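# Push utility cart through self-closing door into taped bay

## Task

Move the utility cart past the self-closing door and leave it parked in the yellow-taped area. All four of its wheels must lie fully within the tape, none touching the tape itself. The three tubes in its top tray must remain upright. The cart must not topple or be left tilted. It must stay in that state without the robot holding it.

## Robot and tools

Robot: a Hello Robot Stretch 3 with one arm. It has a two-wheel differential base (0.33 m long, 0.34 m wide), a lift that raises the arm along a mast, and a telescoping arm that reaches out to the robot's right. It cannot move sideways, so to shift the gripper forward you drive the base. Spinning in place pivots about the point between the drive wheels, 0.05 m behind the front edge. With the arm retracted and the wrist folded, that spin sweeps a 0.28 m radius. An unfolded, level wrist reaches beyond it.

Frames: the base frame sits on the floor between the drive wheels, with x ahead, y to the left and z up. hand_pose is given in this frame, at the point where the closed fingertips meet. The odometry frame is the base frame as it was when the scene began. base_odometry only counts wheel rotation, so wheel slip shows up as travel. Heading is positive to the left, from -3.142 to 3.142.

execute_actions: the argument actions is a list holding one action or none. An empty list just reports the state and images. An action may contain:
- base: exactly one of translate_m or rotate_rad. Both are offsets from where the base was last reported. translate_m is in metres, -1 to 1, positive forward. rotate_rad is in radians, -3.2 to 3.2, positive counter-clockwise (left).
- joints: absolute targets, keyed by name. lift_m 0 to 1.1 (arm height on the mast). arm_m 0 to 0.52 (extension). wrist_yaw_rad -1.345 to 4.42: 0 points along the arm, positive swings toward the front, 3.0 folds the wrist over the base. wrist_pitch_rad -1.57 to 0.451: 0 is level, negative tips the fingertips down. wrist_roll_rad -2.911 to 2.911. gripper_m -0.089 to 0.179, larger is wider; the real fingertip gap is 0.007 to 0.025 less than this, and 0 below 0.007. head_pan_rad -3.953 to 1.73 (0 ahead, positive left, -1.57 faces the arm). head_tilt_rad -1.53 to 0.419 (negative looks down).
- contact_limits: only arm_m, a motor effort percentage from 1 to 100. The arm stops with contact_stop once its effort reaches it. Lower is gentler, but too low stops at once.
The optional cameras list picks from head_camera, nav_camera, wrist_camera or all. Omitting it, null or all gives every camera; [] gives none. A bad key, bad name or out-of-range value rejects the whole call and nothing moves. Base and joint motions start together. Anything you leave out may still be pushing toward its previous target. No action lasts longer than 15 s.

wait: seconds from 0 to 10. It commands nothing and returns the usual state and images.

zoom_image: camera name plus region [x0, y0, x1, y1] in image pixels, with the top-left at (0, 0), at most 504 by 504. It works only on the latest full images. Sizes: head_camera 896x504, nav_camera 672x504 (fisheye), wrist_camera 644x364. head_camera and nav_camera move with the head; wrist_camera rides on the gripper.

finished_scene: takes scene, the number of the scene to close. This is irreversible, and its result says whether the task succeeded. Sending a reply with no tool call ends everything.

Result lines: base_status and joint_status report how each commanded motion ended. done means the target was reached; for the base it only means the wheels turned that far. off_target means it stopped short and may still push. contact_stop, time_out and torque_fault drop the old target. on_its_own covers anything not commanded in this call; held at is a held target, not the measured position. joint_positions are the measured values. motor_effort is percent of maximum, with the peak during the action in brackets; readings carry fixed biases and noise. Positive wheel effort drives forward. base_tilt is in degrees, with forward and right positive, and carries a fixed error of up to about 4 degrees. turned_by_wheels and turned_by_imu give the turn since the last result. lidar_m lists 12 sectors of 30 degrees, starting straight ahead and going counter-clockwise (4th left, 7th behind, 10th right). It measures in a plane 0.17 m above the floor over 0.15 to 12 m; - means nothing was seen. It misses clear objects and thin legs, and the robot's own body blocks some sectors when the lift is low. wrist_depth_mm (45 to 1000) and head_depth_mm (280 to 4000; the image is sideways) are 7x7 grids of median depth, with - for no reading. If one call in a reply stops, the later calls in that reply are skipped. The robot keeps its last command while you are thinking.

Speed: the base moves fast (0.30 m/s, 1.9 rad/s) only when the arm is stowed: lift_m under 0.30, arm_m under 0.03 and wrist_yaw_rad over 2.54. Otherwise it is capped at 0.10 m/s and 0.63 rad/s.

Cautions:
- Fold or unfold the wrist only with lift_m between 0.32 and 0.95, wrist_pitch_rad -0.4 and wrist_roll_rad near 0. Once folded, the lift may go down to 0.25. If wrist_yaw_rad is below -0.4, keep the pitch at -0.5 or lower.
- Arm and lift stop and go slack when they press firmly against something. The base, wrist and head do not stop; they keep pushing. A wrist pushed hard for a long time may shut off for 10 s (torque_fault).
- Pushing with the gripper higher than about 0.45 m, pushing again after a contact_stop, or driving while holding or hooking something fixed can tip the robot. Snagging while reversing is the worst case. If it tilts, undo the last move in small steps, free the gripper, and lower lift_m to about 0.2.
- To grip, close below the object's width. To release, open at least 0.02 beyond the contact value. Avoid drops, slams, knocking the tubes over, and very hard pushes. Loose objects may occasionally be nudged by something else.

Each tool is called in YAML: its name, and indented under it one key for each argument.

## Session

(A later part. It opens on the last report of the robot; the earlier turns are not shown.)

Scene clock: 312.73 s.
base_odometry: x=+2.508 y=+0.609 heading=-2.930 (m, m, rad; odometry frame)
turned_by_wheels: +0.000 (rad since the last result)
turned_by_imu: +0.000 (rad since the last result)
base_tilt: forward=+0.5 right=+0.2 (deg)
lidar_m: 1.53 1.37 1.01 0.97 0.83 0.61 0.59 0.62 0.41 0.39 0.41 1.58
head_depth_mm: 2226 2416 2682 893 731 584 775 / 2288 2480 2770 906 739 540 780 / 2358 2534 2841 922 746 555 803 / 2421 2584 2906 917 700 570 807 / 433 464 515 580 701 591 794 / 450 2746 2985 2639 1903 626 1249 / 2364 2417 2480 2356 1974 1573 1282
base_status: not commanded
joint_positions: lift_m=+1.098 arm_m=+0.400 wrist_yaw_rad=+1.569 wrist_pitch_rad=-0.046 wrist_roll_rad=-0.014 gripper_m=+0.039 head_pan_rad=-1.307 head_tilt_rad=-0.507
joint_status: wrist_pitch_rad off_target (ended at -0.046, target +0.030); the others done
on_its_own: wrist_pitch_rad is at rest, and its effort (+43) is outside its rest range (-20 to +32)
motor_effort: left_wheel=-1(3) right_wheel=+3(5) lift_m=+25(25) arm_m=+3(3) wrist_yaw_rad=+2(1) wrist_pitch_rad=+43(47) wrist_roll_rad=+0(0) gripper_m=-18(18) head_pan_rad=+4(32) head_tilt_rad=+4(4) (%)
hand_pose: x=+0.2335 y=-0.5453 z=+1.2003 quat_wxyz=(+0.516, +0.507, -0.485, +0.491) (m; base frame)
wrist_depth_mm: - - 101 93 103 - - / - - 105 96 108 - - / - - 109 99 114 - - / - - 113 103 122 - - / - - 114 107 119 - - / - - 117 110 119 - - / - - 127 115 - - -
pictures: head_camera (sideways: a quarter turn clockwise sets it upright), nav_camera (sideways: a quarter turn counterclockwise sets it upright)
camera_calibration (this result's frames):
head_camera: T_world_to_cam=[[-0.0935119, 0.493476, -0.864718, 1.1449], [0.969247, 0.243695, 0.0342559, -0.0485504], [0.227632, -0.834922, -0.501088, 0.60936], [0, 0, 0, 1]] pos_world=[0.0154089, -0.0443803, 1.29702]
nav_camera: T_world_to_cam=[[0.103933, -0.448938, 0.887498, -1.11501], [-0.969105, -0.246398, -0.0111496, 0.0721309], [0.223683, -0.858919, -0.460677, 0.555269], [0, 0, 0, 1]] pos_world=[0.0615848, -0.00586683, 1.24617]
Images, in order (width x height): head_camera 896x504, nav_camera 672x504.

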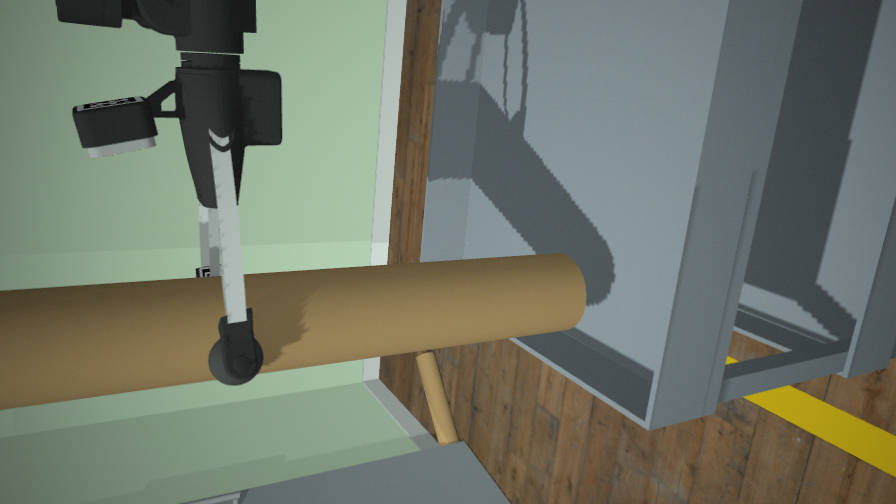

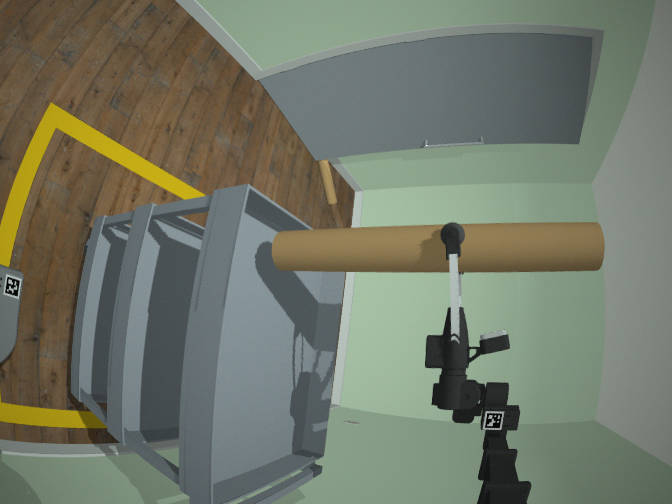

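execute_actions:
  actions:
    - {"base":{"translate_m":-0.04},"joints":{"arm_m":0.5,"lift_m":1.05}}
  cameras: ["head_camera"]

execute_actions:
  actions:
    - {"joints":{"lift_m":1.02}}
  cameras: ["head_camera"]

Scene clock: 320.40 s.
base_odometry: x=+2.548 y=+0.617 heading=-2.930 (m, m, rad; odometry frame)
turned_by_wheels: +0.000 (rad since the last result)
turned_by_imu: +0.000 (rad since the last result)
base_tilt: forward=+0.6 right=+0.2 (deg)
lidar_m: 1.57 1.37 1.00 0.97 0.78 0.57 0.55 0.57 0.41 0.39 0.41 1.62
head_depth_mm: 2248 2426 2719 895 733 584 759 / 2316 2456 2820 912 737 539 783 / 2365 2570 2853 925 744 555 803 / 534 579 641 713 735 570 808 / 520 578 3003 883 753 591 813 / 2607 2806 3032 2633 732 611 814 / 2403 2496 2565 2400 1972 1507 1279
base_status: done
joint_positions: lift_m=+1.050 arm_m=+0.500 wrist_yaw_rad=+1.569 wrist_pitch_rad=-0.046 wrist_roll_rad=-0.014 gripper_m=+0.039 head_pan_rad=-1.307 head_tilt_rad=-0.507
joint_status: all done
on_its_own: wrist_pitch_rad is at rest, and its effort (+43) is outside its rest range (-20 to +32)
motor_effort: left_wheel=+0(4) right_wheel=+2(6) lift_m=+21(23) arm_m=+3(2) wrist_yaw_rad=+0(1) wrist_pitch_rad=+43(43) wrist_roll_rad=+0(1) gripper_m=-19(19) head_pan_rad=+4(5) head_tilt_rad=+4(3) (%)
hand_pose: x=+0.2335 y=-0.6452 z=+1.1529 quat_wxyz=(+0.516, +0.507, -0.485, +0.492) (m; base frame)
wrist_depth_mm: - - 99 92 101 - - / - - 103 95 106 - - / - - 107 99 113 - - / - - 112 102 120 - - / - - 114 106 119 - - / - - 117 110 119 - - / - - 127 115 - - -
pictures: head_camera (sideways: a quarter turn clockwise sets it upright)
camera_calibration (this result's frames):
head_camera: T_world_to_cam=[[-0.0935614, 0.493431, -0.864738, 1.14493], [0.969217, 0.243812, 0.0342567, -0.0485512], [0.227737, -0.834914, -0.501053, 0.609313], [0, 0, 0, 1]] pos_world=[0.0154142, -0.0443793, 1.29702]
Images, in order (width x height): head_camera 896x504.

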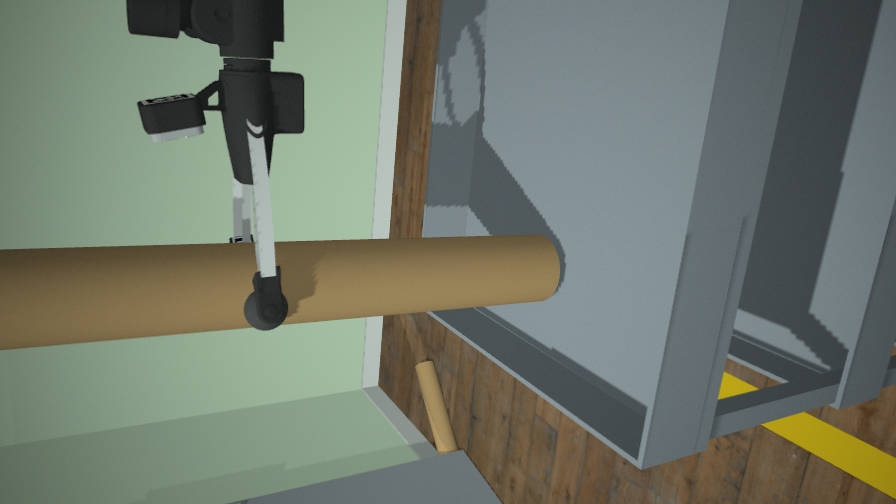

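Scene clock: 321.47 s.
base_odometry: x=+2.548 y=+0.617 heading=-2.930 (m, m, rad; odometry frame)
turned_by_wheels: +0.000 (rad since the last result)
turned_by_imu: +0.000 (rad since the last result)
base_tilt: forward=+0.6 right=+0.1 (deg)
lidar_m: 1.57 1.37 1.01 0.97 0.78 0.57 0.55 0.57 0.40 0.39 0.40 1.62
head_depth_mm: 2257 2439 2755 894 733 584 773 / 2301 2474 2867 910 740 540 780 / 2362 2579 2896 927 745 554 805 / 535 582 638 714 738 572 810 / 519 574 2983 880 755 592 812 / 2587 2794 3068 2654 732 614 814 / 2421 2508 2581 2399 1964 1510 1285
base_status: not commanded
joint_positions: lift_m=+1.020 arm_m=+0.500 wrist_yaw_rad=+1.569 wrist_pitch_rad=+0.011 wrist_roll_rad=-0.014 gripper_m=+0.039 head_pan_rad=-1.307 head_tilt_rad=-0.507
joint_status: all done
on_its_own: wrist_pitch_rad moved +0.057 to your old target +0.030
motor_effort: left_wheel=+0(1) right_wheel=+2(2) lift_m=+17(19) arm_m=+3(3) wrist_yaw_rad=+1(1) wrist_pitch_rad=+11(43) wrist_roll_rad=+0(0) gripper_m=-19(18) head_pan_rad=+4(4) head_tilt_rad=+3(5) (%)
hand_pose: x=+0.2351 y=-0.6452 z=+1.1377 quat_wxyz=(+0.502, +0.493, -0.499, +0.506) (m; base frame)
wrist_depth_mm: - - 105 97 108 - - / - - 109 99 113 - - / - - 112 102 118 - - / - - 115 105 126 - - / - - 115 108 120 - - / - - 118 111 120 - - / - - 125 114 - - -
pictures: head_camera (sideways: a quarter turn clockwise sets it upright)
camera_calibration (this result's frames):
head_camera: T_world_to_cam=[[-0.0935609, 0.493429, -0.86474, 1.14493], [0.969217, 0.243812, 0.0342567, -0.0485512], [0.227737, -0.834915, -0.501051, 0.609311], [0, 0, 0, 1]] pos_world=[0.0154143, -0.0443793, 1.29702]
Images, in order (width x height): head_camera 896x504.

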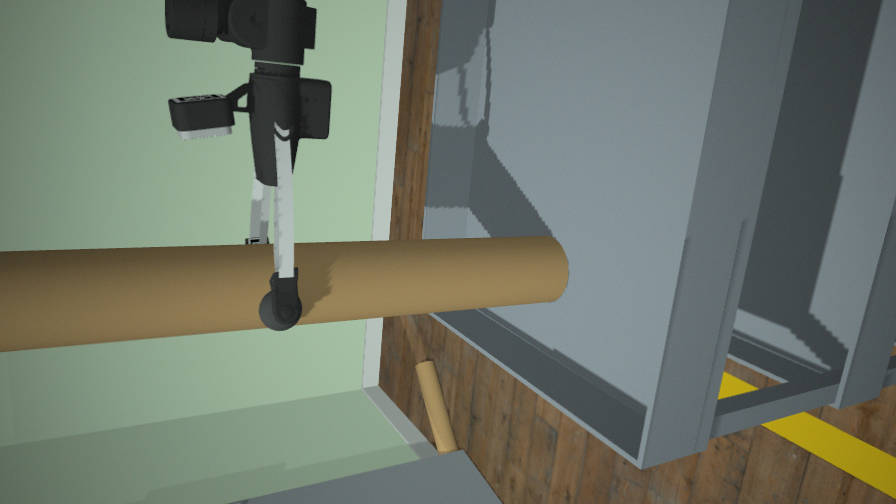

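execute_actions:
  actions:
    - {"joints":{"gripper_m":0.16}}
  cameras: []

execute_actions:
  actions:
    - {"base":{"translate_m":-0.12}}
  cameras: ["head_camera"]

execute_actions:
  actions:
    - {"joints":{"arm_m":0.06,"head_pan_rad":1.2,"head_tilt_rad":-0.9}}
  cameras: ["nav_camera","head_camera"]

Scene clock: 329.07 s.
base_odometry: x=+2.548 y=+0.617 heading=-2.930 (m, m, rad; odometry frame)
turned_by_wheels: +0.000 (rad since the last result)
turned_by_imu: +0.000 (rad since the last result)
base_tilt: forward=+0.5 right=+0.2 (deg)
lidar_m: 1.57 1.37 1.01 0.97 0.77 0.57 0.55 0.57 0.41 0.39 0.41 1.63
head_depth_mm: 2236 2408 2755 892 734 584 773 / 2302 2477 2848 909 740 541 783 / 2370 2597 2886 925 744 554 805 / 2348 591 648 716 737 571 807 / 514 569 2929 881 755 590 815 / 2559 2807 3071 2643 734 614 816 / 2414 2500 2572 2388 1963 1514 1288
base_status: not commanded
joint_positions: lift_m=+1.020 arm_m=+0.500 wrist_yaw_rad=+1.570 wrist_pitch_rad=+0.012 wrist_roll_rad=-0.014 gripper_m=+0.160 head_pan_rad=-1.307 head_tilt_rad=-0.507
joint_status: all done
motor_effort: left_wheel=-1(1) right_wheel=+2(2) lift_m=+17(17) arm_m=+3(4) wrist_yaw_rad=+0(1) wrist_pitch_rad=+11(11) wrist_roll_rad=+0(0) gripper_m=+1(83) head_pan_rad=+4(4) head_tilt_rad=+4(4) (%)
hand_pose: x=+0.2351 y=-0.6449 z=+1.1379 quat_wxyz=(+0.501, +0.493, -0.499, +0.506) (m; base frame)
wrist_depth_mm: - - 108 101 118 - - / - - 111 104 125 - - / - - 115 106 - - - / - - 118 109 - - - / - - 122 112 - - - / - - 125 115 - - - / - - 129 118 - - -
pictures: none
No camera images: the call's "cameras" was empty. Leave "cameras" out to get every camera's image.

Scene clock: 331.20 s.
base_odometry: x=+2.665 y=+0.642 heading=-2.931 (m, m, rad; odometry frame)
turned_by_wheels: +0.000 (rad since the last result)
turned_by_imu: +0.000 (rad since the last result)
base_tilt: forward=+0.5 right=+0.2 (deg)
lidar_m: 1.69 1.37 1.01 0.97 0.60 0.44 0.43 0.45 0.41 0.39 0.41 0.55
head_depth_mm: 2250 2426 2744 894 732 585 774 / 2293 2477 2815 910 738 541 782 / 2355 2586 2882 923 744 555 806 / 2446 2640 2969 959 750 570 807 / 2502 2757 3041 961 757 592 812 / 557 598 652 738 761 614 835 / 547 2542 2765 2531 741 701 829
base_status: done
joint_positions: lift_m=+1.020 arm_m=+0.500 wrist_yaw_rad=+1.570 wrist_pitch_rad=+0.012 wrist_roll_rad=-0.014 gripper_m=+0.160 head_pan_rad=-1.307 head_tilt_rad=-0.507
joint_status: not commanded
motor_effort: left_wheel=+0(5) right_wheel=+3(4) lift_m=+17(17) arm_m=+4(4) wrist_yaw_rad=+1(0) wrist_pitch_rad=+11(11) wrist_roll_rad=+0(0) gripper_m=+0(0) head_pan_rad=+5(4) head_tilt_rad=+3(4) (%)
hand_pose: x=+0.2351 y=-0.6449 z=+1.1379 quat_wxyz=(+0.501, +0.493, -0.499, +0.506) (m; base frame)
wrist_depth_mm: - - - 215 - - - / - - - 221 - - - / - - - 227 - - - / - - - 233 - - - / - - - 238 - - - / - - - 246 - - - / - - - 253 - - -
pictures: head_camera (sideways: a quarter turn clockwise sets it upright)
camera_calibration (this result's frames):
head_camera: T_world_to_cam=[[-0.0935609, 0.493429, -0.86474, 1.14493], [0.969217, 0.243812, 0.0342567, -0.0485512], [0.227737, -0.834915, -0.501051, 0.609311], [0, 0, 0, 1]] pos_world=[0.0154143, -0.0443793, 1.29702]
Images, in order (width x height): head_camera 896x504.

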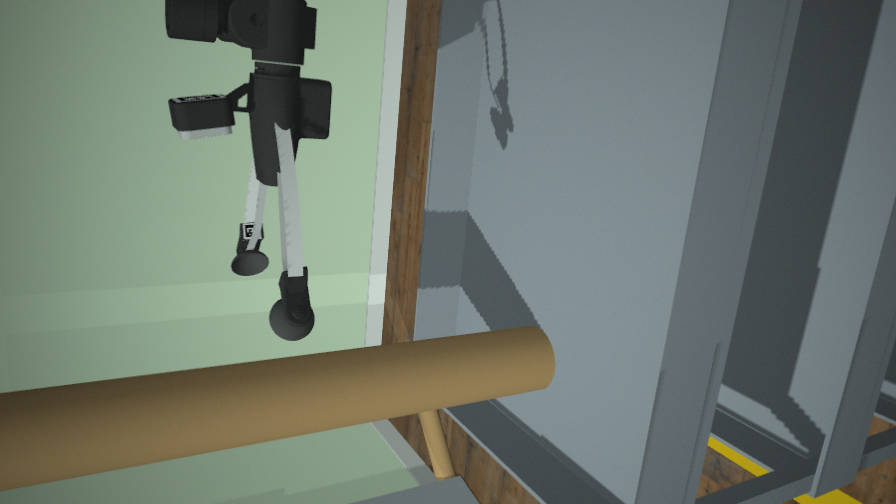

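Scene clock: 335.63 s.
base_odometry: x=+2.665 y=+0.642 heading=-2.931 (m, m, rad; odometry frame)
turned_by_wheels: +0.000 (rad since the last result)
turned_by_imu: +0.000 (rad since the last result)
base_tilt: forward=+0.6 right=+0.2 (deg)
lidar_m: 1.69 1.37 1.01 0.97 0.61 0.44 0.43 0.45 0.41 0.39 0.41 0.55
head_depth_mm: 1046 1252 1544 1602 1384 1220 1091 / 1000 1182 1446 1578 1393 1230 1094 / 957 1124 1356 1549 1392 1233 1097 / 919 1072 1279 1496 1406 1236 1121 / 881 1020 1209 1464 1413 1242 1124 / 846 977 1150 1396 1418 1248 - / 815 931 1091 1307 1420 1275 -
base_status: not commanded
joint_positions: lift_m=+1.020 arm_m=+0.060 wrist_yaw_rad=+1.570 wrist_pitch_rad=+0.012 wrist_roll_rad=-0.014 gripper_m=+0.160 head_pan_rad=+1.193 head_tilt_rad=-0.889
joint_status: all done
motor_effort: left_wheel=-1(0) right_wheel=+3(3) lift_m=+17(17) arm_m=-4(7) wrist_yaw_rad=+0(1) wrist_pitch_rad=+11(11) wrist_roll_rad=+0(0) gripper_m=+0(0) head_pan_rad=+5(57) head_tilt_rad=-5(31) (%)
hand_pose: x=+0.2351 y=-0.2055 z=+1.1378 quat_wxyz=(+0.501, +0.493, -0.499, +0.506) (m; base frame)
wrist_depth_mm: - - - - - - - / - - - - - - - / - - - - - - - / - - - - - - - / - - - - - - - / - - - - - - - / - - - - - - -
pictures: head_camera (sideways: a quarter turn clockwise sets it upright), nav_camera (sideways: a quarter turn counterclockwise sets it upright)
camera_calibration (this result's frames):
head_camera: T_world_to_cam=[[-0.325845, -0.71719, -0.616006, 0.822149], [-0.91817, 0.395375, 0.0253597, -0.0254403], [0.225366, 0.573862, -0.787333, 0.981709], [0, 0, 0, 1]] pos_world=[0.0232907, 0.03633, 1.28003]
nav_camera: T_world_to_cam=[[0.295045, 0.698318, 0.65215, -0.809394], [0.922777, -0.385304, -0.00490093, 0.0524513], [0.247853, 0.603235, -0.758074, 0.941994], [0, 0, 0, 1]] pos_world=[-0.0430694, 0.0171809, 1.2422]
Images, in order (width x height): head_camera 896x504, nav_camera 672x504.

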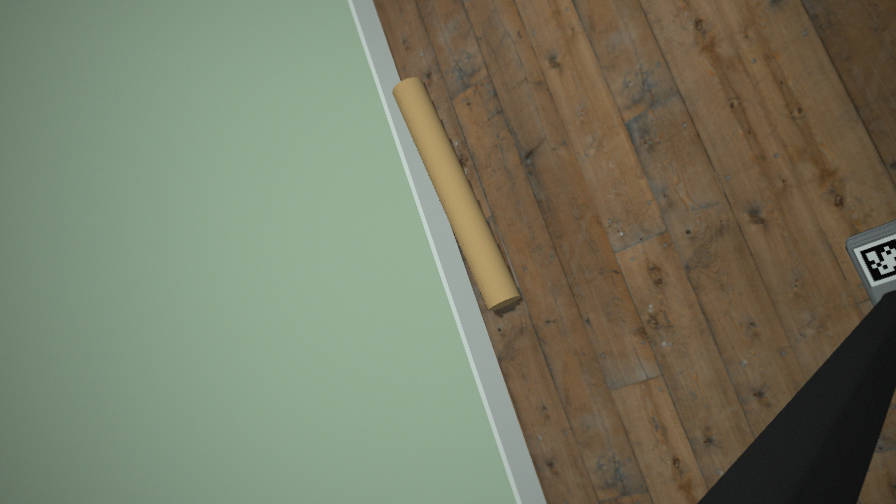

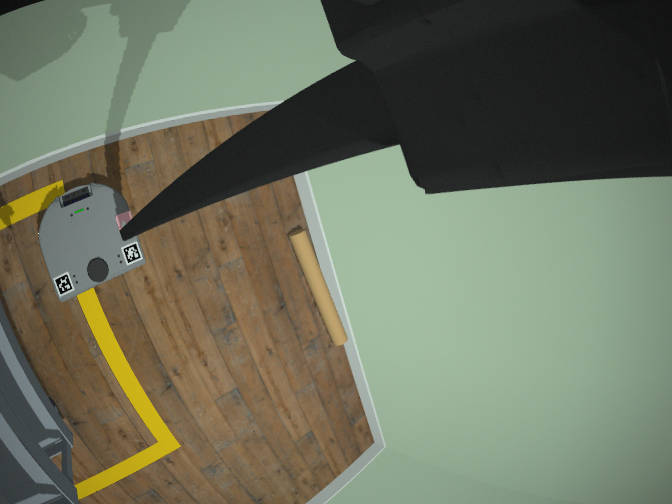

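execute_actions:
  actions:
    - {"base":{"rotate_rad":0.67},"joints":{"lift_m":0.8,"gripper_m":0.0}}
  cameras: []

execute_actions:
  actions:
    - {"base":{"translate_m":0.6},"joints":{"lift_m":0.35,"wrist_pitch_rad":-0.8}}
  cameras: []

execute_actions:
  actions:
    - {"base":{"rotate_rad":2.5},"joints":{"wrist_yaw_rad":0,"head_pan_rad":-1.57,"head_tilt_rad":-1.15,"lift_m":0.22}}

Scene clock: 351.17 s.
base_odometry: x=+2.665 y=+0.642 heading=-2.261 (m, m, rad; odometry frame)
turned_by_wheels: +0.670 (rad since the last result)
turned_by_imu: +0.665 (rad since the last result)
base_tilt: forward=+0.6 right=+0.2 (deg)
lidar_m: 1.21 0.98 0.97 0.53 0.43 0.43 0.47 0.39 0.39 0.43 1.70 1.69
head_depth_mm: 815 944 1110 1362 1364 1224 1086 / 839 975 1160 1428 1395 1226 1092 / 864 1011 1207 1499 1398 1233 1098 / 890 1044 1258 1530 1400 1238 1127 / 910 1037 1183 1354 1370 1239 1125 / 781 845 917 1006 1111 1199 - / 651 696 745 802 875 - -
base_status: done
joint_positions: lift_m=+0.800 arm_m=+0.060 wrist_yaw_rad=+1.570 wrist_pitch_rad=+0.012 wrist_roll_rad=-0.014 gripper_m=+0.000 head_pan_rad=+1.193 head_tilt_rad=-0.889
joint_status: all done
motor_effort: left_wheel=-1(5) right_wheel=+4(8) lift_m=+18(18) arm_m=-5(5) wrist_yaw_rad=+0(1) wrist_pitch_rad=+11(11) wrist_roll_rad=+0(0) gripper_m=-2(80) head_pan_rad=+4(4) head_tilt_rad=-6(5) (%)
hand_pose: x=+0.2351 y=-0.2055 z=+0.9178 quat_wxyz=(+0.501, +0.493, -0.499, +0.506) (m; base frame)
wrist_depth_mm: 839 - - - - - - / 849 - - - - - - / 862 - - - - - - / 871 - - - - - - / 884 - - - - - - / 918 - - - - - - / 905 - - - - - -
pictures: none
No camera images: the call's "cameras" was empty. Leave "cameras" out to get every camera's image.

Scene clock: 358.40 s.
base_odometry: x=+2.283 y=+0.179 heading=-2.261 (m, m, rad; odometry frame)
turned_by_wheels: +0.000 (rad since the last result)
turned_by_imu: +0.000 (rad since the last result)
base_tilt: forward=+0.6 right=+0.2 (deg)
lidar_m: 0.74 0.60 0.59 0.65 0.90 0.89 0.95 0.77 0.76 1.52 1.23 1.22
head_depth_mm: 487 563 665 810 1040 1178 1089 / 501 581 692 854 1110 1193 1092 / 517 602 719 895 1187 1211 1095 / 530 624 752 944 1242 1223 1122 / 548 647 786 1001 1332 1237 1140 / 565 670 821 1058 1364 1249 - / 585 698 864 1127 1395 1271 -
base_status: done
joint_positions: lift_m=+0.350 arm_m=+0.060 wrist_yaw_rad=+1.570 wrist_pitch_rad=-0.808 wrist_roll_rad=-0.014 gripper_m=+0.000 head_pan_rad=+1.193 head_tilt_rad=-0.889
joint_status: all done
motor_effort: left_wheel=-2(3) right_wheel=+4(9) lift_m=+17(17) arm_m=-4(4) wrist_yaw_rad=+0(0) wrist_pitch_rad=+5(10) wrist_roll_rad=+0(1) gripper_m=-2(2) head_pan_rad=+4(4) head_tilt_rad=-5(6) (%)
hand_pose: x=+0.1382 y=-0.2056 z=+0.2870 quat_wxyz=(+0.659, +0.654, -0.258, +0.267) (m; base frame)
wrist_depth_mm: 586 683 738 741 753 749 758 / 563 641 649 653 658 668 669 / 560 573 574 579 584 597 599 / 517 521 526 528 528 533 534 / 473 473 475 - 478 485 490 / 432 439 442 - 444 442 449 / 402 401 405 405 410 413 410
pictures: none
No camera images: the call's "cameras" was empty. Leave "cameras" out to get every camera's image.

Scene clock: 363.30 s.
base_odometry: x=+2.283 y=+0.180 heading=+0.239 (m, m, rad; odometry frame)
turned_by_wheels: +2.500 (rad since the last result)
turned_by_imu: +2.482 (rad since the last result)
base_tilt: forward=+0.5 right=+0.1 (deg)
lidar_m: 0.89 0.94 0.78 0.76 1.67 1.25 1.22 0.81 0.61 0.60 0.63 0.88
head_depth_mm: 583 719 935 1315 1259 1168 - / 586 722 942 1268 1269 - - / 586 724 950 1276 1305 - - / 588 729 952 1285 1275 1186 1084 / 589 731 956 1273 1281 1179 1093 / 591 734 961 1345 1287 1185 1100 / 594 736 968 1354 1285 1188 1102
base_status: done
joint_positions: lift_m=+0.220 arm_m=+0.060 wrist_yaw_rad=+0.002 wrist_pitch_rad=-0.808 wrist_roll_rad=-0.014 gripper_m=+0.000 head_pan_rad=-1.563 head_tilt_rad=-1.136
joint_status: all done
motor_effort: left_wheel=-2(6) right_wheel=+3(9) lift_m=+18(18) arm_m=-4(5) wrist_yaw_rad=-3(1) wrist_pitch_rad=+5(5) wrist_roll_rad=+0(0) gripper_m=-3(2) head_pan_rad=-5(56) head_tilt_rad=-7(27) (%)
hand_pose: x=-0.0212 y=-0.3649 z=+0.1570 quat_wxyz=(+0.655, +0.281, -0.645, -0.276) (m; base frame)
wrist_depth_mm: 336 330 326 324 318 314 311 / 371 366 362 355 350 347 347 / 297 299 301 304 308 312 315 / 296 302 307 312 320 329 341 / 334 335 338 - 342 344 347 / 305 308 315 - 313 313 317 / 284 284 286 287 289 290 293
pictures: head_camera (sideways: a quarter turn clockwise sets it upright), nav_camera (sideways: a quarter turn counterclockwise sets it upright), wrist_camera
camera_calibration (this result's frames):
head_camera: T_world_to_cam=[[0.0311994, 0.913831, -0.404893, 0.54496], [0.999499, -0.0263481, 0.0175503, -0.0269642], [0.0053699, -0.405238, -0.914195, 1.14794], [0, 0, 0, 1]] pos_world=[0.003784, -0.0335245, 1.27056]
nav_camera: T_world_to_cam=[[-0.00968303, -0.894478, 0.447008, -0.540285], [-0.999944, 0.0106161, -0.000417556, 0.0583422], [-0.00437196, -0.446986, -0.89453, 1.12092], [0, 0, 0, 1]] pos_world=[0.0580079, 0.017142, 1.24423]
wrist_camera: T_world_to_cam=[[-0.998562, -0.0249343, 0.0474644, -0.0438536], [-0.0472821, 0.826924, -0.560322, 0.425035], [-0.0252782, -0.561761, -0.826914, 0.091246], [0, 0, 0, 1]] pos_world=[-0.0213875, -0.301307, 0.315691]
Images, in order (width x height): head_camera 896x504, nav_camera 672x504, wrist_camera 644x364.

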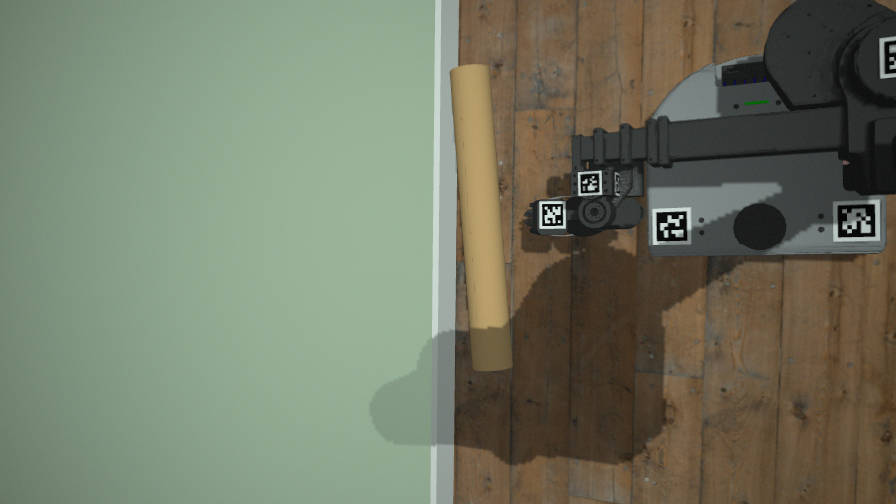

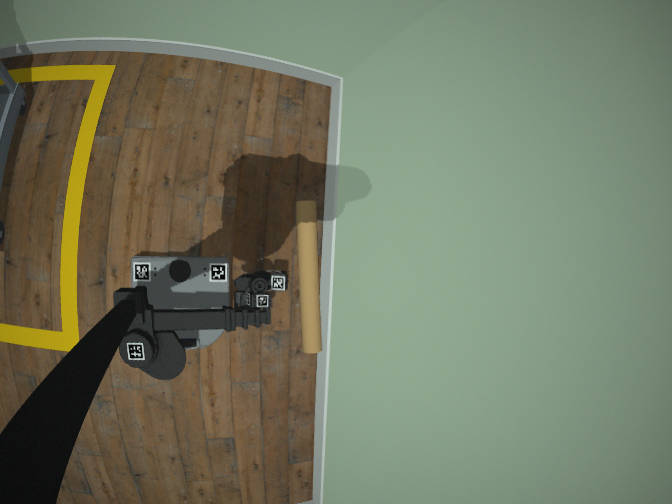

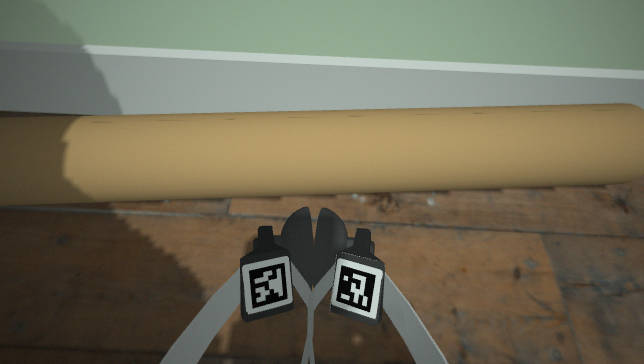

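execute_actions:
  actions: []

Scene clock: 388.97 s.
base_odometry: x=+2.283 y=+0.180 heading=+0.239 (m, m, rad; odometry frame)
turned_by_wheels: +0.000 (rad since the last result)
turned_by_imu: +0.000 (rad since the last result)
base_tilt: forward=+0.6 right=+0.2 (deg)
lidar_m: 0.89 0.94 0.78 0.76 1.67 1.26 1.22 0.81 0.61 0.60 0.63 0.88
head_depth_mm: 582 720 937 1316 1255 1165 - / 584 722 941 1276 1270 - - / 587 724 948 1276 1296 - - / 588 728 952 1288 1274 1181 1084 / 591 729 956 1278 1282 1180 1098 / 592 734 965 1344 1284 1181 1101 / 592 736 965 1356 1291 1188 1101
base_status: done
joint_positions: lift_m=+0.220 arm_m=+0.060 wrist_yaw_rad=+0.002 wrist_pitch_rad=-0.808 wrist_roll_rad=-0.014 gripper_m=+0.000 head_pan_rad=-1.563 head_tilt_rad=-1.136
joint_status: all done
motor_effort: left_wheel=-1(6) right_wheel=+4(9) lift_m=+18(18) arm_m=-5(5) wrist_yaw_rad=-2(1) wrist_pitch_rad=+5(5) wrist_roll_rad=+0(0) gripper_m=-2(2) head_pan_rad=-5(56) head_tilt_rad=-6(27) (%)
hand_pose: x=-0.0212 y=-0.3649 z=+0.1570 quat_wxyz=(+0.655, +0.281, -0.645, -0.276) (m; base frame)
wrist_depth_mm: 335 329 328 322 318 316 312 / 371 368 364 356 350 346 346 / 298 298 302 304 309 312 316 / 296 302 307 312 320 328 338 / 334 335 337 - 342 343 345 / 306 308 313 - 313 314 317 / 286 286 284 287 289 290 294
pictures: head_camera (sideways: a quarter turn clockwise sets it upright), nav_camera (sideways: a quarter turn counterclockwise sets it upright), wrist_camera
camera_calibration (this result's frames):
head_camera: T_world_to_cam=[[0.0311992, 0.913832, -0.404893, 0.54496], [0.999499, -0.026348, 0.0175503, -0.0269642], [0.00536995, -0.405238, -0.914195, 1.14794], [0, 0, 0, 1]] pos_world=[0.00378401, -0.0335245, 1.27056]
nav_camera: T_world_to_cam=[[-0.00968292, -0.894478, 0.447008, -0.540285], [-0.999944, 0.0106159, -0.000417556, 0.0583422], [-0.00437191, -0.446986, -0.89453, 1.12092], [0, 0, 0, 1]] pos_world=[0.0580079, 0.017142, 1.24423]
wrist_camera: T_world_to_cam=[[-0.998562, -0.0249346, 0.0474645, -0.0438537], [-0.0472824, 0.826924, -0.560322, 0.425035], [-0.0252781, -0.561761, -0.826914, 0.091246], [0, 0, 0, 1]] pos_world=[-0.0213875, -0.301307, 0.315691]
Images, in order (width x height): head_camera 896x504, nav_camera 672x504, wrist_camera 644x364.

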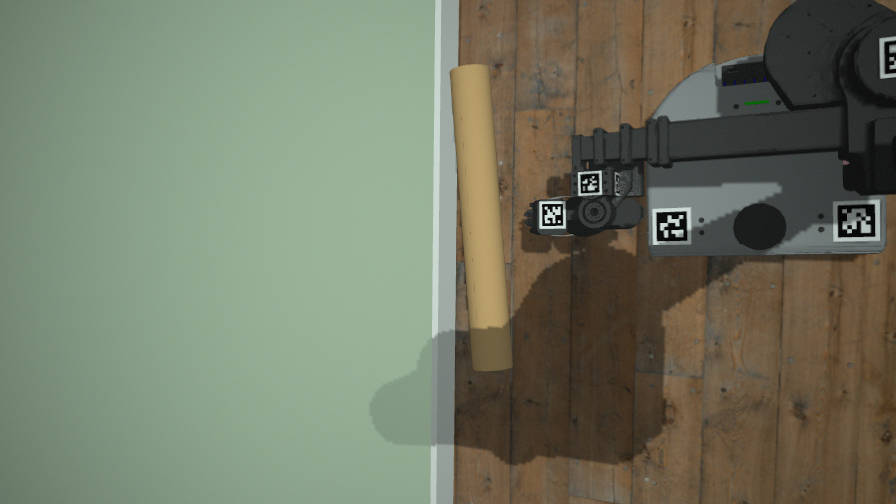

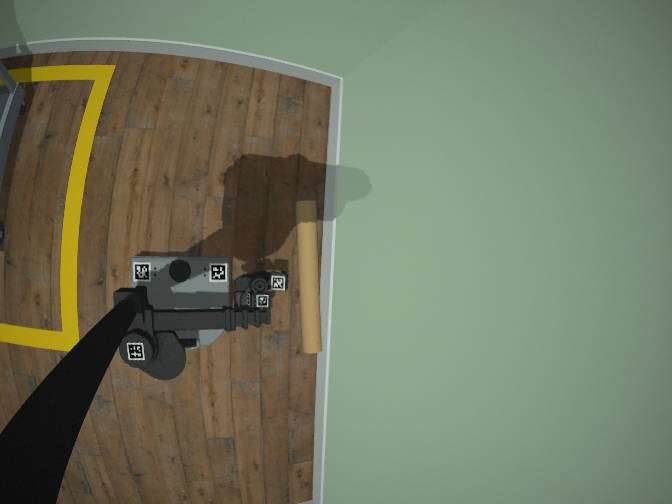

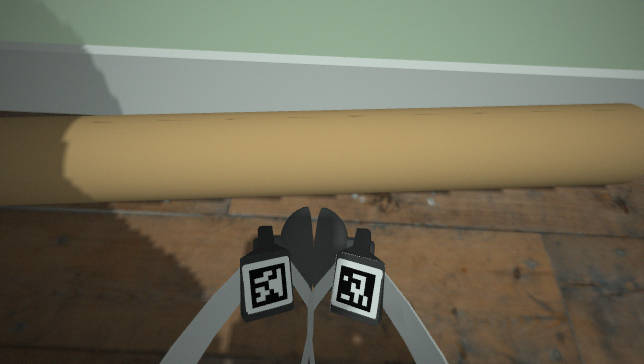

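execute_actions:
  actions:
    - {"joints":{"arm_m":0.235}}
  cameras: []

execute_actions:
  actions:
    - {"joints":{"lift_m":0.155}}
  cameras: ["wrist_camera"]

execute_actions:
  actions:
    - {"joints":{"arm_m":0.12}}
  cameras: ["wrist_camera","head_camera"]

Scene clock: 399.00 s.
base_odometry: x=+2.283 y=+0.180 heading=+0.239 (m, m, rad; odometry frame)
turned_by_wheels: +0.000 (rad since the last result)
turned_by_imu: +0.000 (rad since the last result)
base_tilt: forward=+0.5 right=+0.2 (deg)
lidar_m: 0.89 0.94 0.78 0.76 1.67 1.26 1.22 0.81 0.61 0.60 0.62 0.89
head_depth_mm: 580 719 938 1314 1258 1167 - / 584 722 942 1271 1264 - - / 586 728 948 1212 1259 - - / 589 727 949 1286 1275 1182 1081 / 590 730 955 1281 1275 1184 1096 / 592 734 961 1344 1288 1187 1097 / 593 733 963 1352 1291 1189 1101
base_status: not commanded
joint_positions: lift_m=+0.220 arm_m=+0.235 wrist_yaw_rad=+0.001 wrist_pitch_rad=-0.808 wrist_roll_rad=-0.014 gripper_m=+0.000 head_pan_rad=-1.563 head_tilt_rad=-1.136
joint_status: all done
motor_effort: left_wheel=-1(2) right_wheel=+4(4) lift_m=+18(18) arm_m=+3(5) wrist_yaw_rad=-2(1) wrist_pitch_rad=+5(5) wrist_roll_rad=+0(0) gripper_m=-2(3) head_pan_rad=-4(4) head_tilt_rad=-6(7) (%)
hand_pose: x=-0.0214 y=-0.5392 z=+0.1570 quat_wxyz=(+0.655, +0.281, -0.645, -0.276) (m; base frame)
wrist_depth_mm: 139 138 136 134 133 132 130 / 163 161 157 155 153 151 149 / 193 191 187 184 182 179 176 / 241 236 232 227 223 218 214 / 286 276 268 - 255 251 253 / 307 308 312 - 246 241 240 / 210 210 210 211 212 215 216
pictures: none
No camera images: the call's "cameras" was empty. Leave "cameras" out to get every camera's image.

Scene clock: 400.43 s.
base_odometry: x=+2.283 y=+0.180 heading=+0.239 (m, m, rad; odometry frame)
turned_by_wheels: +0.000 (rad since the last result)
turned_by_imu: +0.000 (rad since the last result)
base_tilt: forward=+0.6 right=+0.2 (deg)
lidar_m: 0.89 0.94 0.78 0.76 1.67 1.25 1.22 0.81 0.61 0.60 0.63 0.89
head_depth_mm: 582 717 937 1310 1257 1170 1078 / 583 723 939 1269 1260 - - / 586 727 948 1275 1261 - - / 588 728 950 1287 1269 1180 1086 / 591 731 957 1278 1279 1178 1097 / 592 733 960 1346 1282 1186 1099 / 593 736 966 1358 1285 1185 1101
base_status: not commanded
joint_positions: lift_m=+0.155 arm_m=+0.235 wrist_yaw_rad=+0.001 wrist_pitch_rad=-0.796 wrist_roll_rad=-0.014 gripper_m=+0.000 head_pan_rad=-1.563 head_tilt_rad=-1.136
joint_status: all done
motor_effort: left_wheel=-2(1) right_wheel=+4(4) lift_m=+16(17) arm_m=+3(3) wrist_yaw_rad=+0(1) wrist_pitch_rad=-2(5) wrist_roll_rad=+0(1) gripper_m=-2(2) head_pan_rad=-4(5) head_tilt_rad=-8(8) (%)
hand_pose: x=-0.0214 y=-0.5418 z=+0.0941 quat_wxyz=(+0.657, +0.276, -0.647, -0.272) (m; base frame)
wrist_depth_mm: 137 136 134 132 131 129 128 / 159 157 155 153 151 149 147 / 189 187 183 181 178 175 173 / 208 205 201 201 199 198 197 / 257 259 258 - 233 228 222 / 170 170 175 - 170 170 171 / 152 153 154 155 156 158 160
pictures: wrist_camera
camera_calibration (this result's frames):
wrist_camera: T_world_to_cam=[[-0.998589, -0.0232283, 0.0477454, -0.0445568], [-0.0463565, 0.819869, -0.570672, 0.53324], [-0.0258892, -0.57208, -0.819789, -0.0663803], [0, 0, 0, 1]] pos_world=[-0.0214933, -0.476196, 0.252015]
Images, in order (width x height): wrist_camera 644x364.

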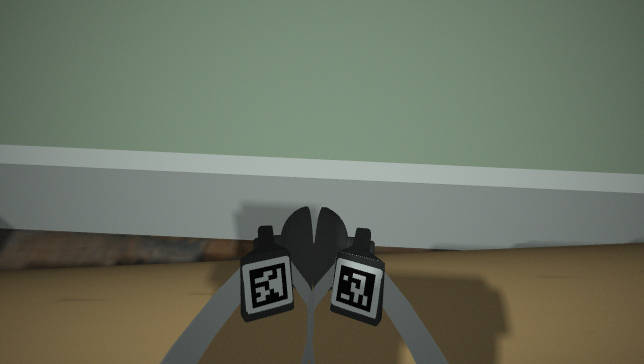

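Scene clock: 402.53 s.
base_odometry: x=+2.283 y=+0.180 heading=+0.239 (m, m, rad; odometry frame)
turned_by_wheels: +0.000 (rad since the last result)
turned_by_imu: +0.000 (rad since the last result)
base_tilt: forward=+0.6 right=+0.3 (deg)
lidar_m: 0.89 0.94 0.78 0.76 1.67 1.25 1.22 0.81 0.61 0.60 0.63 0.88
head_depth_mm: 582 719 936 1312 1266 1168 1086 / 584 721 941 1261 1267 - - / 586 724 949 1280 1252 - - / 588 727 952 1290 1263 1177 1083 / 589 730 957 1304 1258 1180 1098 / 592 733 963 1345 1282 1184 1096 / 593 736 966 1346 1292 1184 1100
base_status: not commanded
joint_positions: lift_m=+0.155 arm_m=+0.120 wrist_yaw_rad=-0.003 wrist_pitch_rad=-0.807 wrist_roll_rad=-0.014 gripper_m=+0.000 head_pan_rad=-1.563 head_tilt_rad=-1.136
joint_status: all done
motor_effort: left_wheel=-2(3) right_wheel=+6(8) lift_m=+17(17) arm_m=-5(2) wrist_yaw_rad=+1(6) wrist_pitch_rad=+5(18) wrist_roll_rad=+0(1) gripper_m=-2(3) head_pan_rad=-5(4) head_tilt_rad=-7(7) (%)
hand_pose: x=-0.0220 y=-0.4250 z=+0.0921 quat_wxyz=(+0.655, +0.279, -0.646, -0.277) (m; base frame)
wrist_depth_mm: 260 257 259 256 255 252 250 / 293 290 284 281 277 274 270 / 320 319 318 320 318 318 318 / 249 205 203 202 202 202 203 / 178 179 182 - 186 188 191 / 178 181 182 - 193 200 208 / 222 226 227 229 229 230 233
pictures: head_camera (sideways: a quarter turn clockwise sets it upright), wrist_camera
camera_calibration (this result's frames):
head_camera: T_world_to_cam=[[0.0311991, 0.913832, -0.404893, 0.54496], [0.999499, -0.0263478, 0.0175503, -0.0269642], [0.00536999, -0.405238, -0.914195, 1.14794], [0, 0, 0, 1]] pos_world=[0.00378401, -0.0335245, 1.27056]
wrist_camera: T_world_to_cam=[[-0.998675, -0.0198153, 0.047483, -0.0409156], [-0.0430747, 0.826724, -0.560956, 0.438461], [-0.0281398, -0.562259, -0.826482, 0.00350057], [0, 0, 0, 1]] pos_world=[-0.0218763, -0.361329, 0.250793]
Images, in order (width x height): head_camera 896x504, wrist_camera 644x364.

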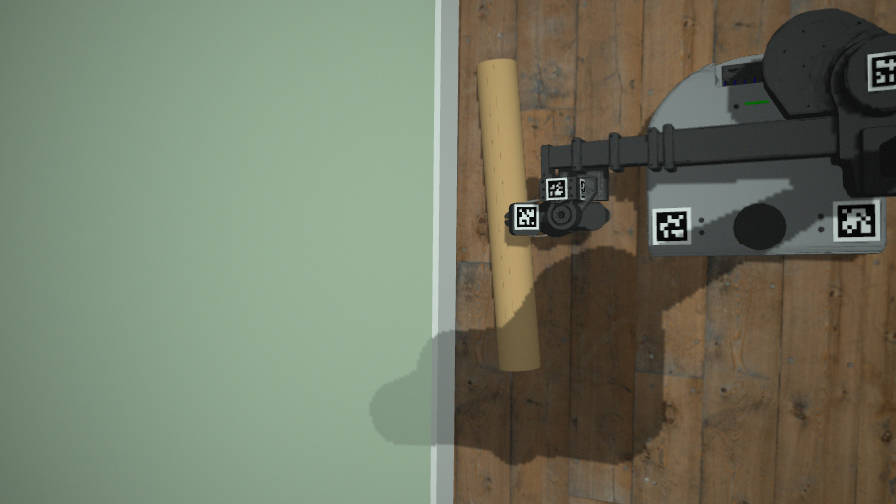

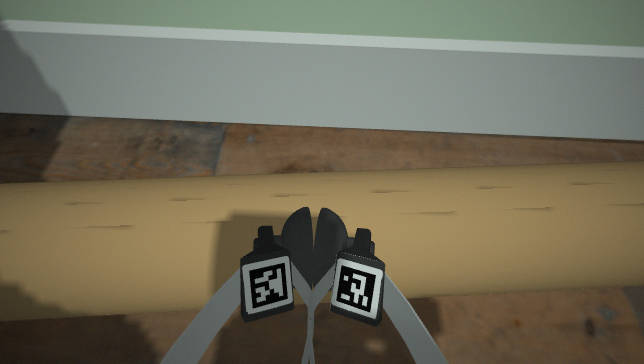

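execute_actions:
  actions:
    - {"joints":{"lift_m":0.28}}
  cameras: []

execute_actions:
  actions:
    - {"base":{"translate_m":0.035},"joints":{"arm_m":0.30,"wrist_yaw_rad":1.62,"wrist_pitch_rad":-1.57,"gripper_m":0.13}}
  cameras: ["wrist_camera","head_camera"]

Scene clock: 412.17 s.
base_odometry: x=+2.283 y=+0.180 heading=+0.239 (m, m, rad; odometry frame)
turned_by_wheels: +0.000 (rad since the last result)
turned_by_imu: +0.000 (rad since the last result)
base_tilt: forward=+0.5 right=+0.1 (deg)
lidar_m: 0.90 0.94 0.78 0.76 1.67 1.25 1.22 0.81 0.61 0.59 0.63 0.88
head_depth_mm: 582 720 938 1311 1260 1162 - / 584 722 947 1262 1266 - - / 587 726 948 1281 1246 - - / 589 728 950 1286 1256 1181 1082 / 591 730 959 1302 1260 1182 1096 / 592 733 959 1345 1277 1191 1102 / 593 736 965 1352 1286 1184 1101
base_status: not commanded
joint_positions: lift_m=+0.280 arm_m=+0.120 wrist_yaw_rad=-0.003 wrist_pitch_rad=-0.808 wrist_roll_rad=-0.014 gripper_m=+0.000 head_pan_rad=-1.563 head_tilt_rad=-1.136
joint_status: all done
motor_effort: left_wheel=-2(2) right_wheel=+5(6) lift_m=+24(26) arm_m=-4(5) wrist_yaw_rad=+4(2) wrist_pitch_rad=+5(5) wrist_roll_rad=+0(1) gripper_m=-3(3) head_pan_rad=-5(5) head_tilt_rad=-7(7) (%)
hand_pose: x=-0.0220 y=-0.4249 z=+0.2166 quat_wxyz=(+0.655, +0.279, -0.645, -0.277) (m; base frame)
wrist_depth_mm: 267 263 259 258 256 251 250 / 310 306 302 297 294 290 287 / 365 359 358 354 348 344 338 / 419 419 417 407 400 393 387 / 397 397 403 - 408 409 345 / 284 286 291 - 291 297 299 / 279 282 297 332 334 340 341
pictures: none
No camera images: the call's "cameras" was empty. Leave "cameras" out to get every camera's image.

Scene clock: 414.73 s.
base_odometry: x=+2.317 y=+0.188 heading=+0.239 (m, m, rad; odometry frame)
turned_by_wheels: +0.000 (rad since the last result)
turned_by_imu: +0.000 (rad since the last result)
base_tilt: forward=+0.6 right=+0.2 (deg)
lidar_m: 0.86 0.91 0.78 0.76 1.72 1.29 1.26 0.81 0.61 0.60 0.63 0.89
head_depth_mm: 584 721 940 1265 1259 1165 - / 586 724 946 1262 1264 - - / 587 727 952 - 1257 - - / 589 728 954 1294 1255 1176 1084 / 591 732 960 1308 1263 1181 1093 / 593 735 964 1349 1282 1184 1100 / 594 737 966 1351 1286 1187 1104
base_status: done
joint_positions: lift_m=+0.280 arm_m=+0.300 wrist_yaw_rad=+1.618 wrist_pitch_rad=-1.562 wrist_roll_rad=-0.014 gripper_m=+0.130 head_pan_rad=-1.563 head_tilt_rad=-1.136
joint_status: all done
motor_effort: left_wheel=-2(2) right_wheel=+4(11) lift_m=+24(24) arm_m=+4(3) wrist_yaw_rad=+2(2) wrist_pitch_rad=-4(3) wrist_roll_rad=+0(0) gripper_m=+0(83) head_pan_rad=-5(5) head_tilt_rad=-7(8) (%)
hand_pose: x=-0.0433 y=-0.4459 z=+0.1621 quat_wxyz=(+0.707, +0.707, +0.019, +0.024) (m; base frame)
wrist_depth_mm: 297 300 299 225 299 286 206 / 307 306 309 232 308 278 201 / 313 313 313 236 313 272 198 / 322 320 320 243 323 264 195 / 331 328 330 250 331 242 191 / 337 - 342 257 340 - 189 / 349 349 351 264 352 260 178
pictures: head_camera (sideways: a quarter turn clockwise sets it upright), wrist_camera
camera_calibration (this result's frames):
head_camera: T_world_to_cam=[[0.0313787, 0.913825, -0.404893, 0.544959], [0.999494, -0.0265442, 0.0175503, -0.0269642], [0.00529038, -0.405239, -0.914195, 1.14794], [0, 0, 0, 1]] pos_world=[0.00377743, -0.033524, 1.27056]
wrist_camera: T_world_to_cam=[[0.0950044, -0.995288, 0.0193784, -0.448944], [-0.983283, -0.0907854, 0.157837, -0.0722852], [-0.155334, -0.0340496, -0.987275, 0.305033], [0, 0, 0, 1]] pos_world=[0.0189569, -0.443005, 0.321261]
Images, in order (width x height): head_camera 896x504, wrist_camera 644x364.

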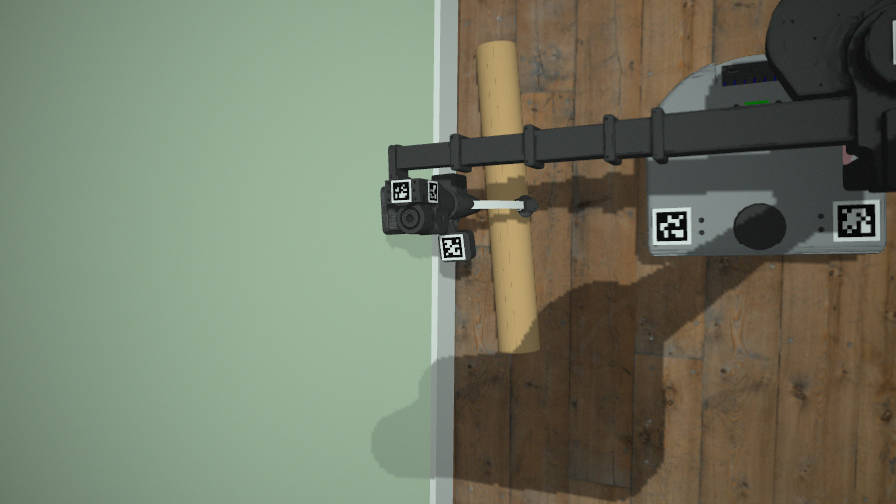

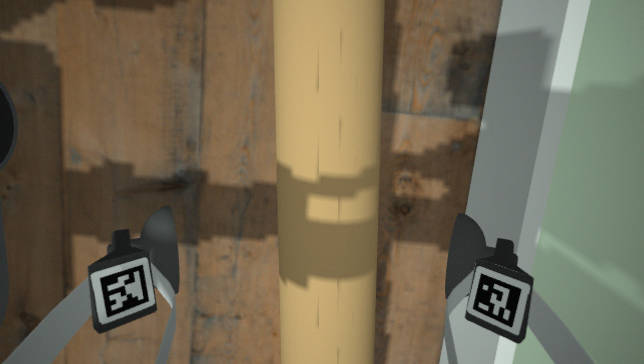

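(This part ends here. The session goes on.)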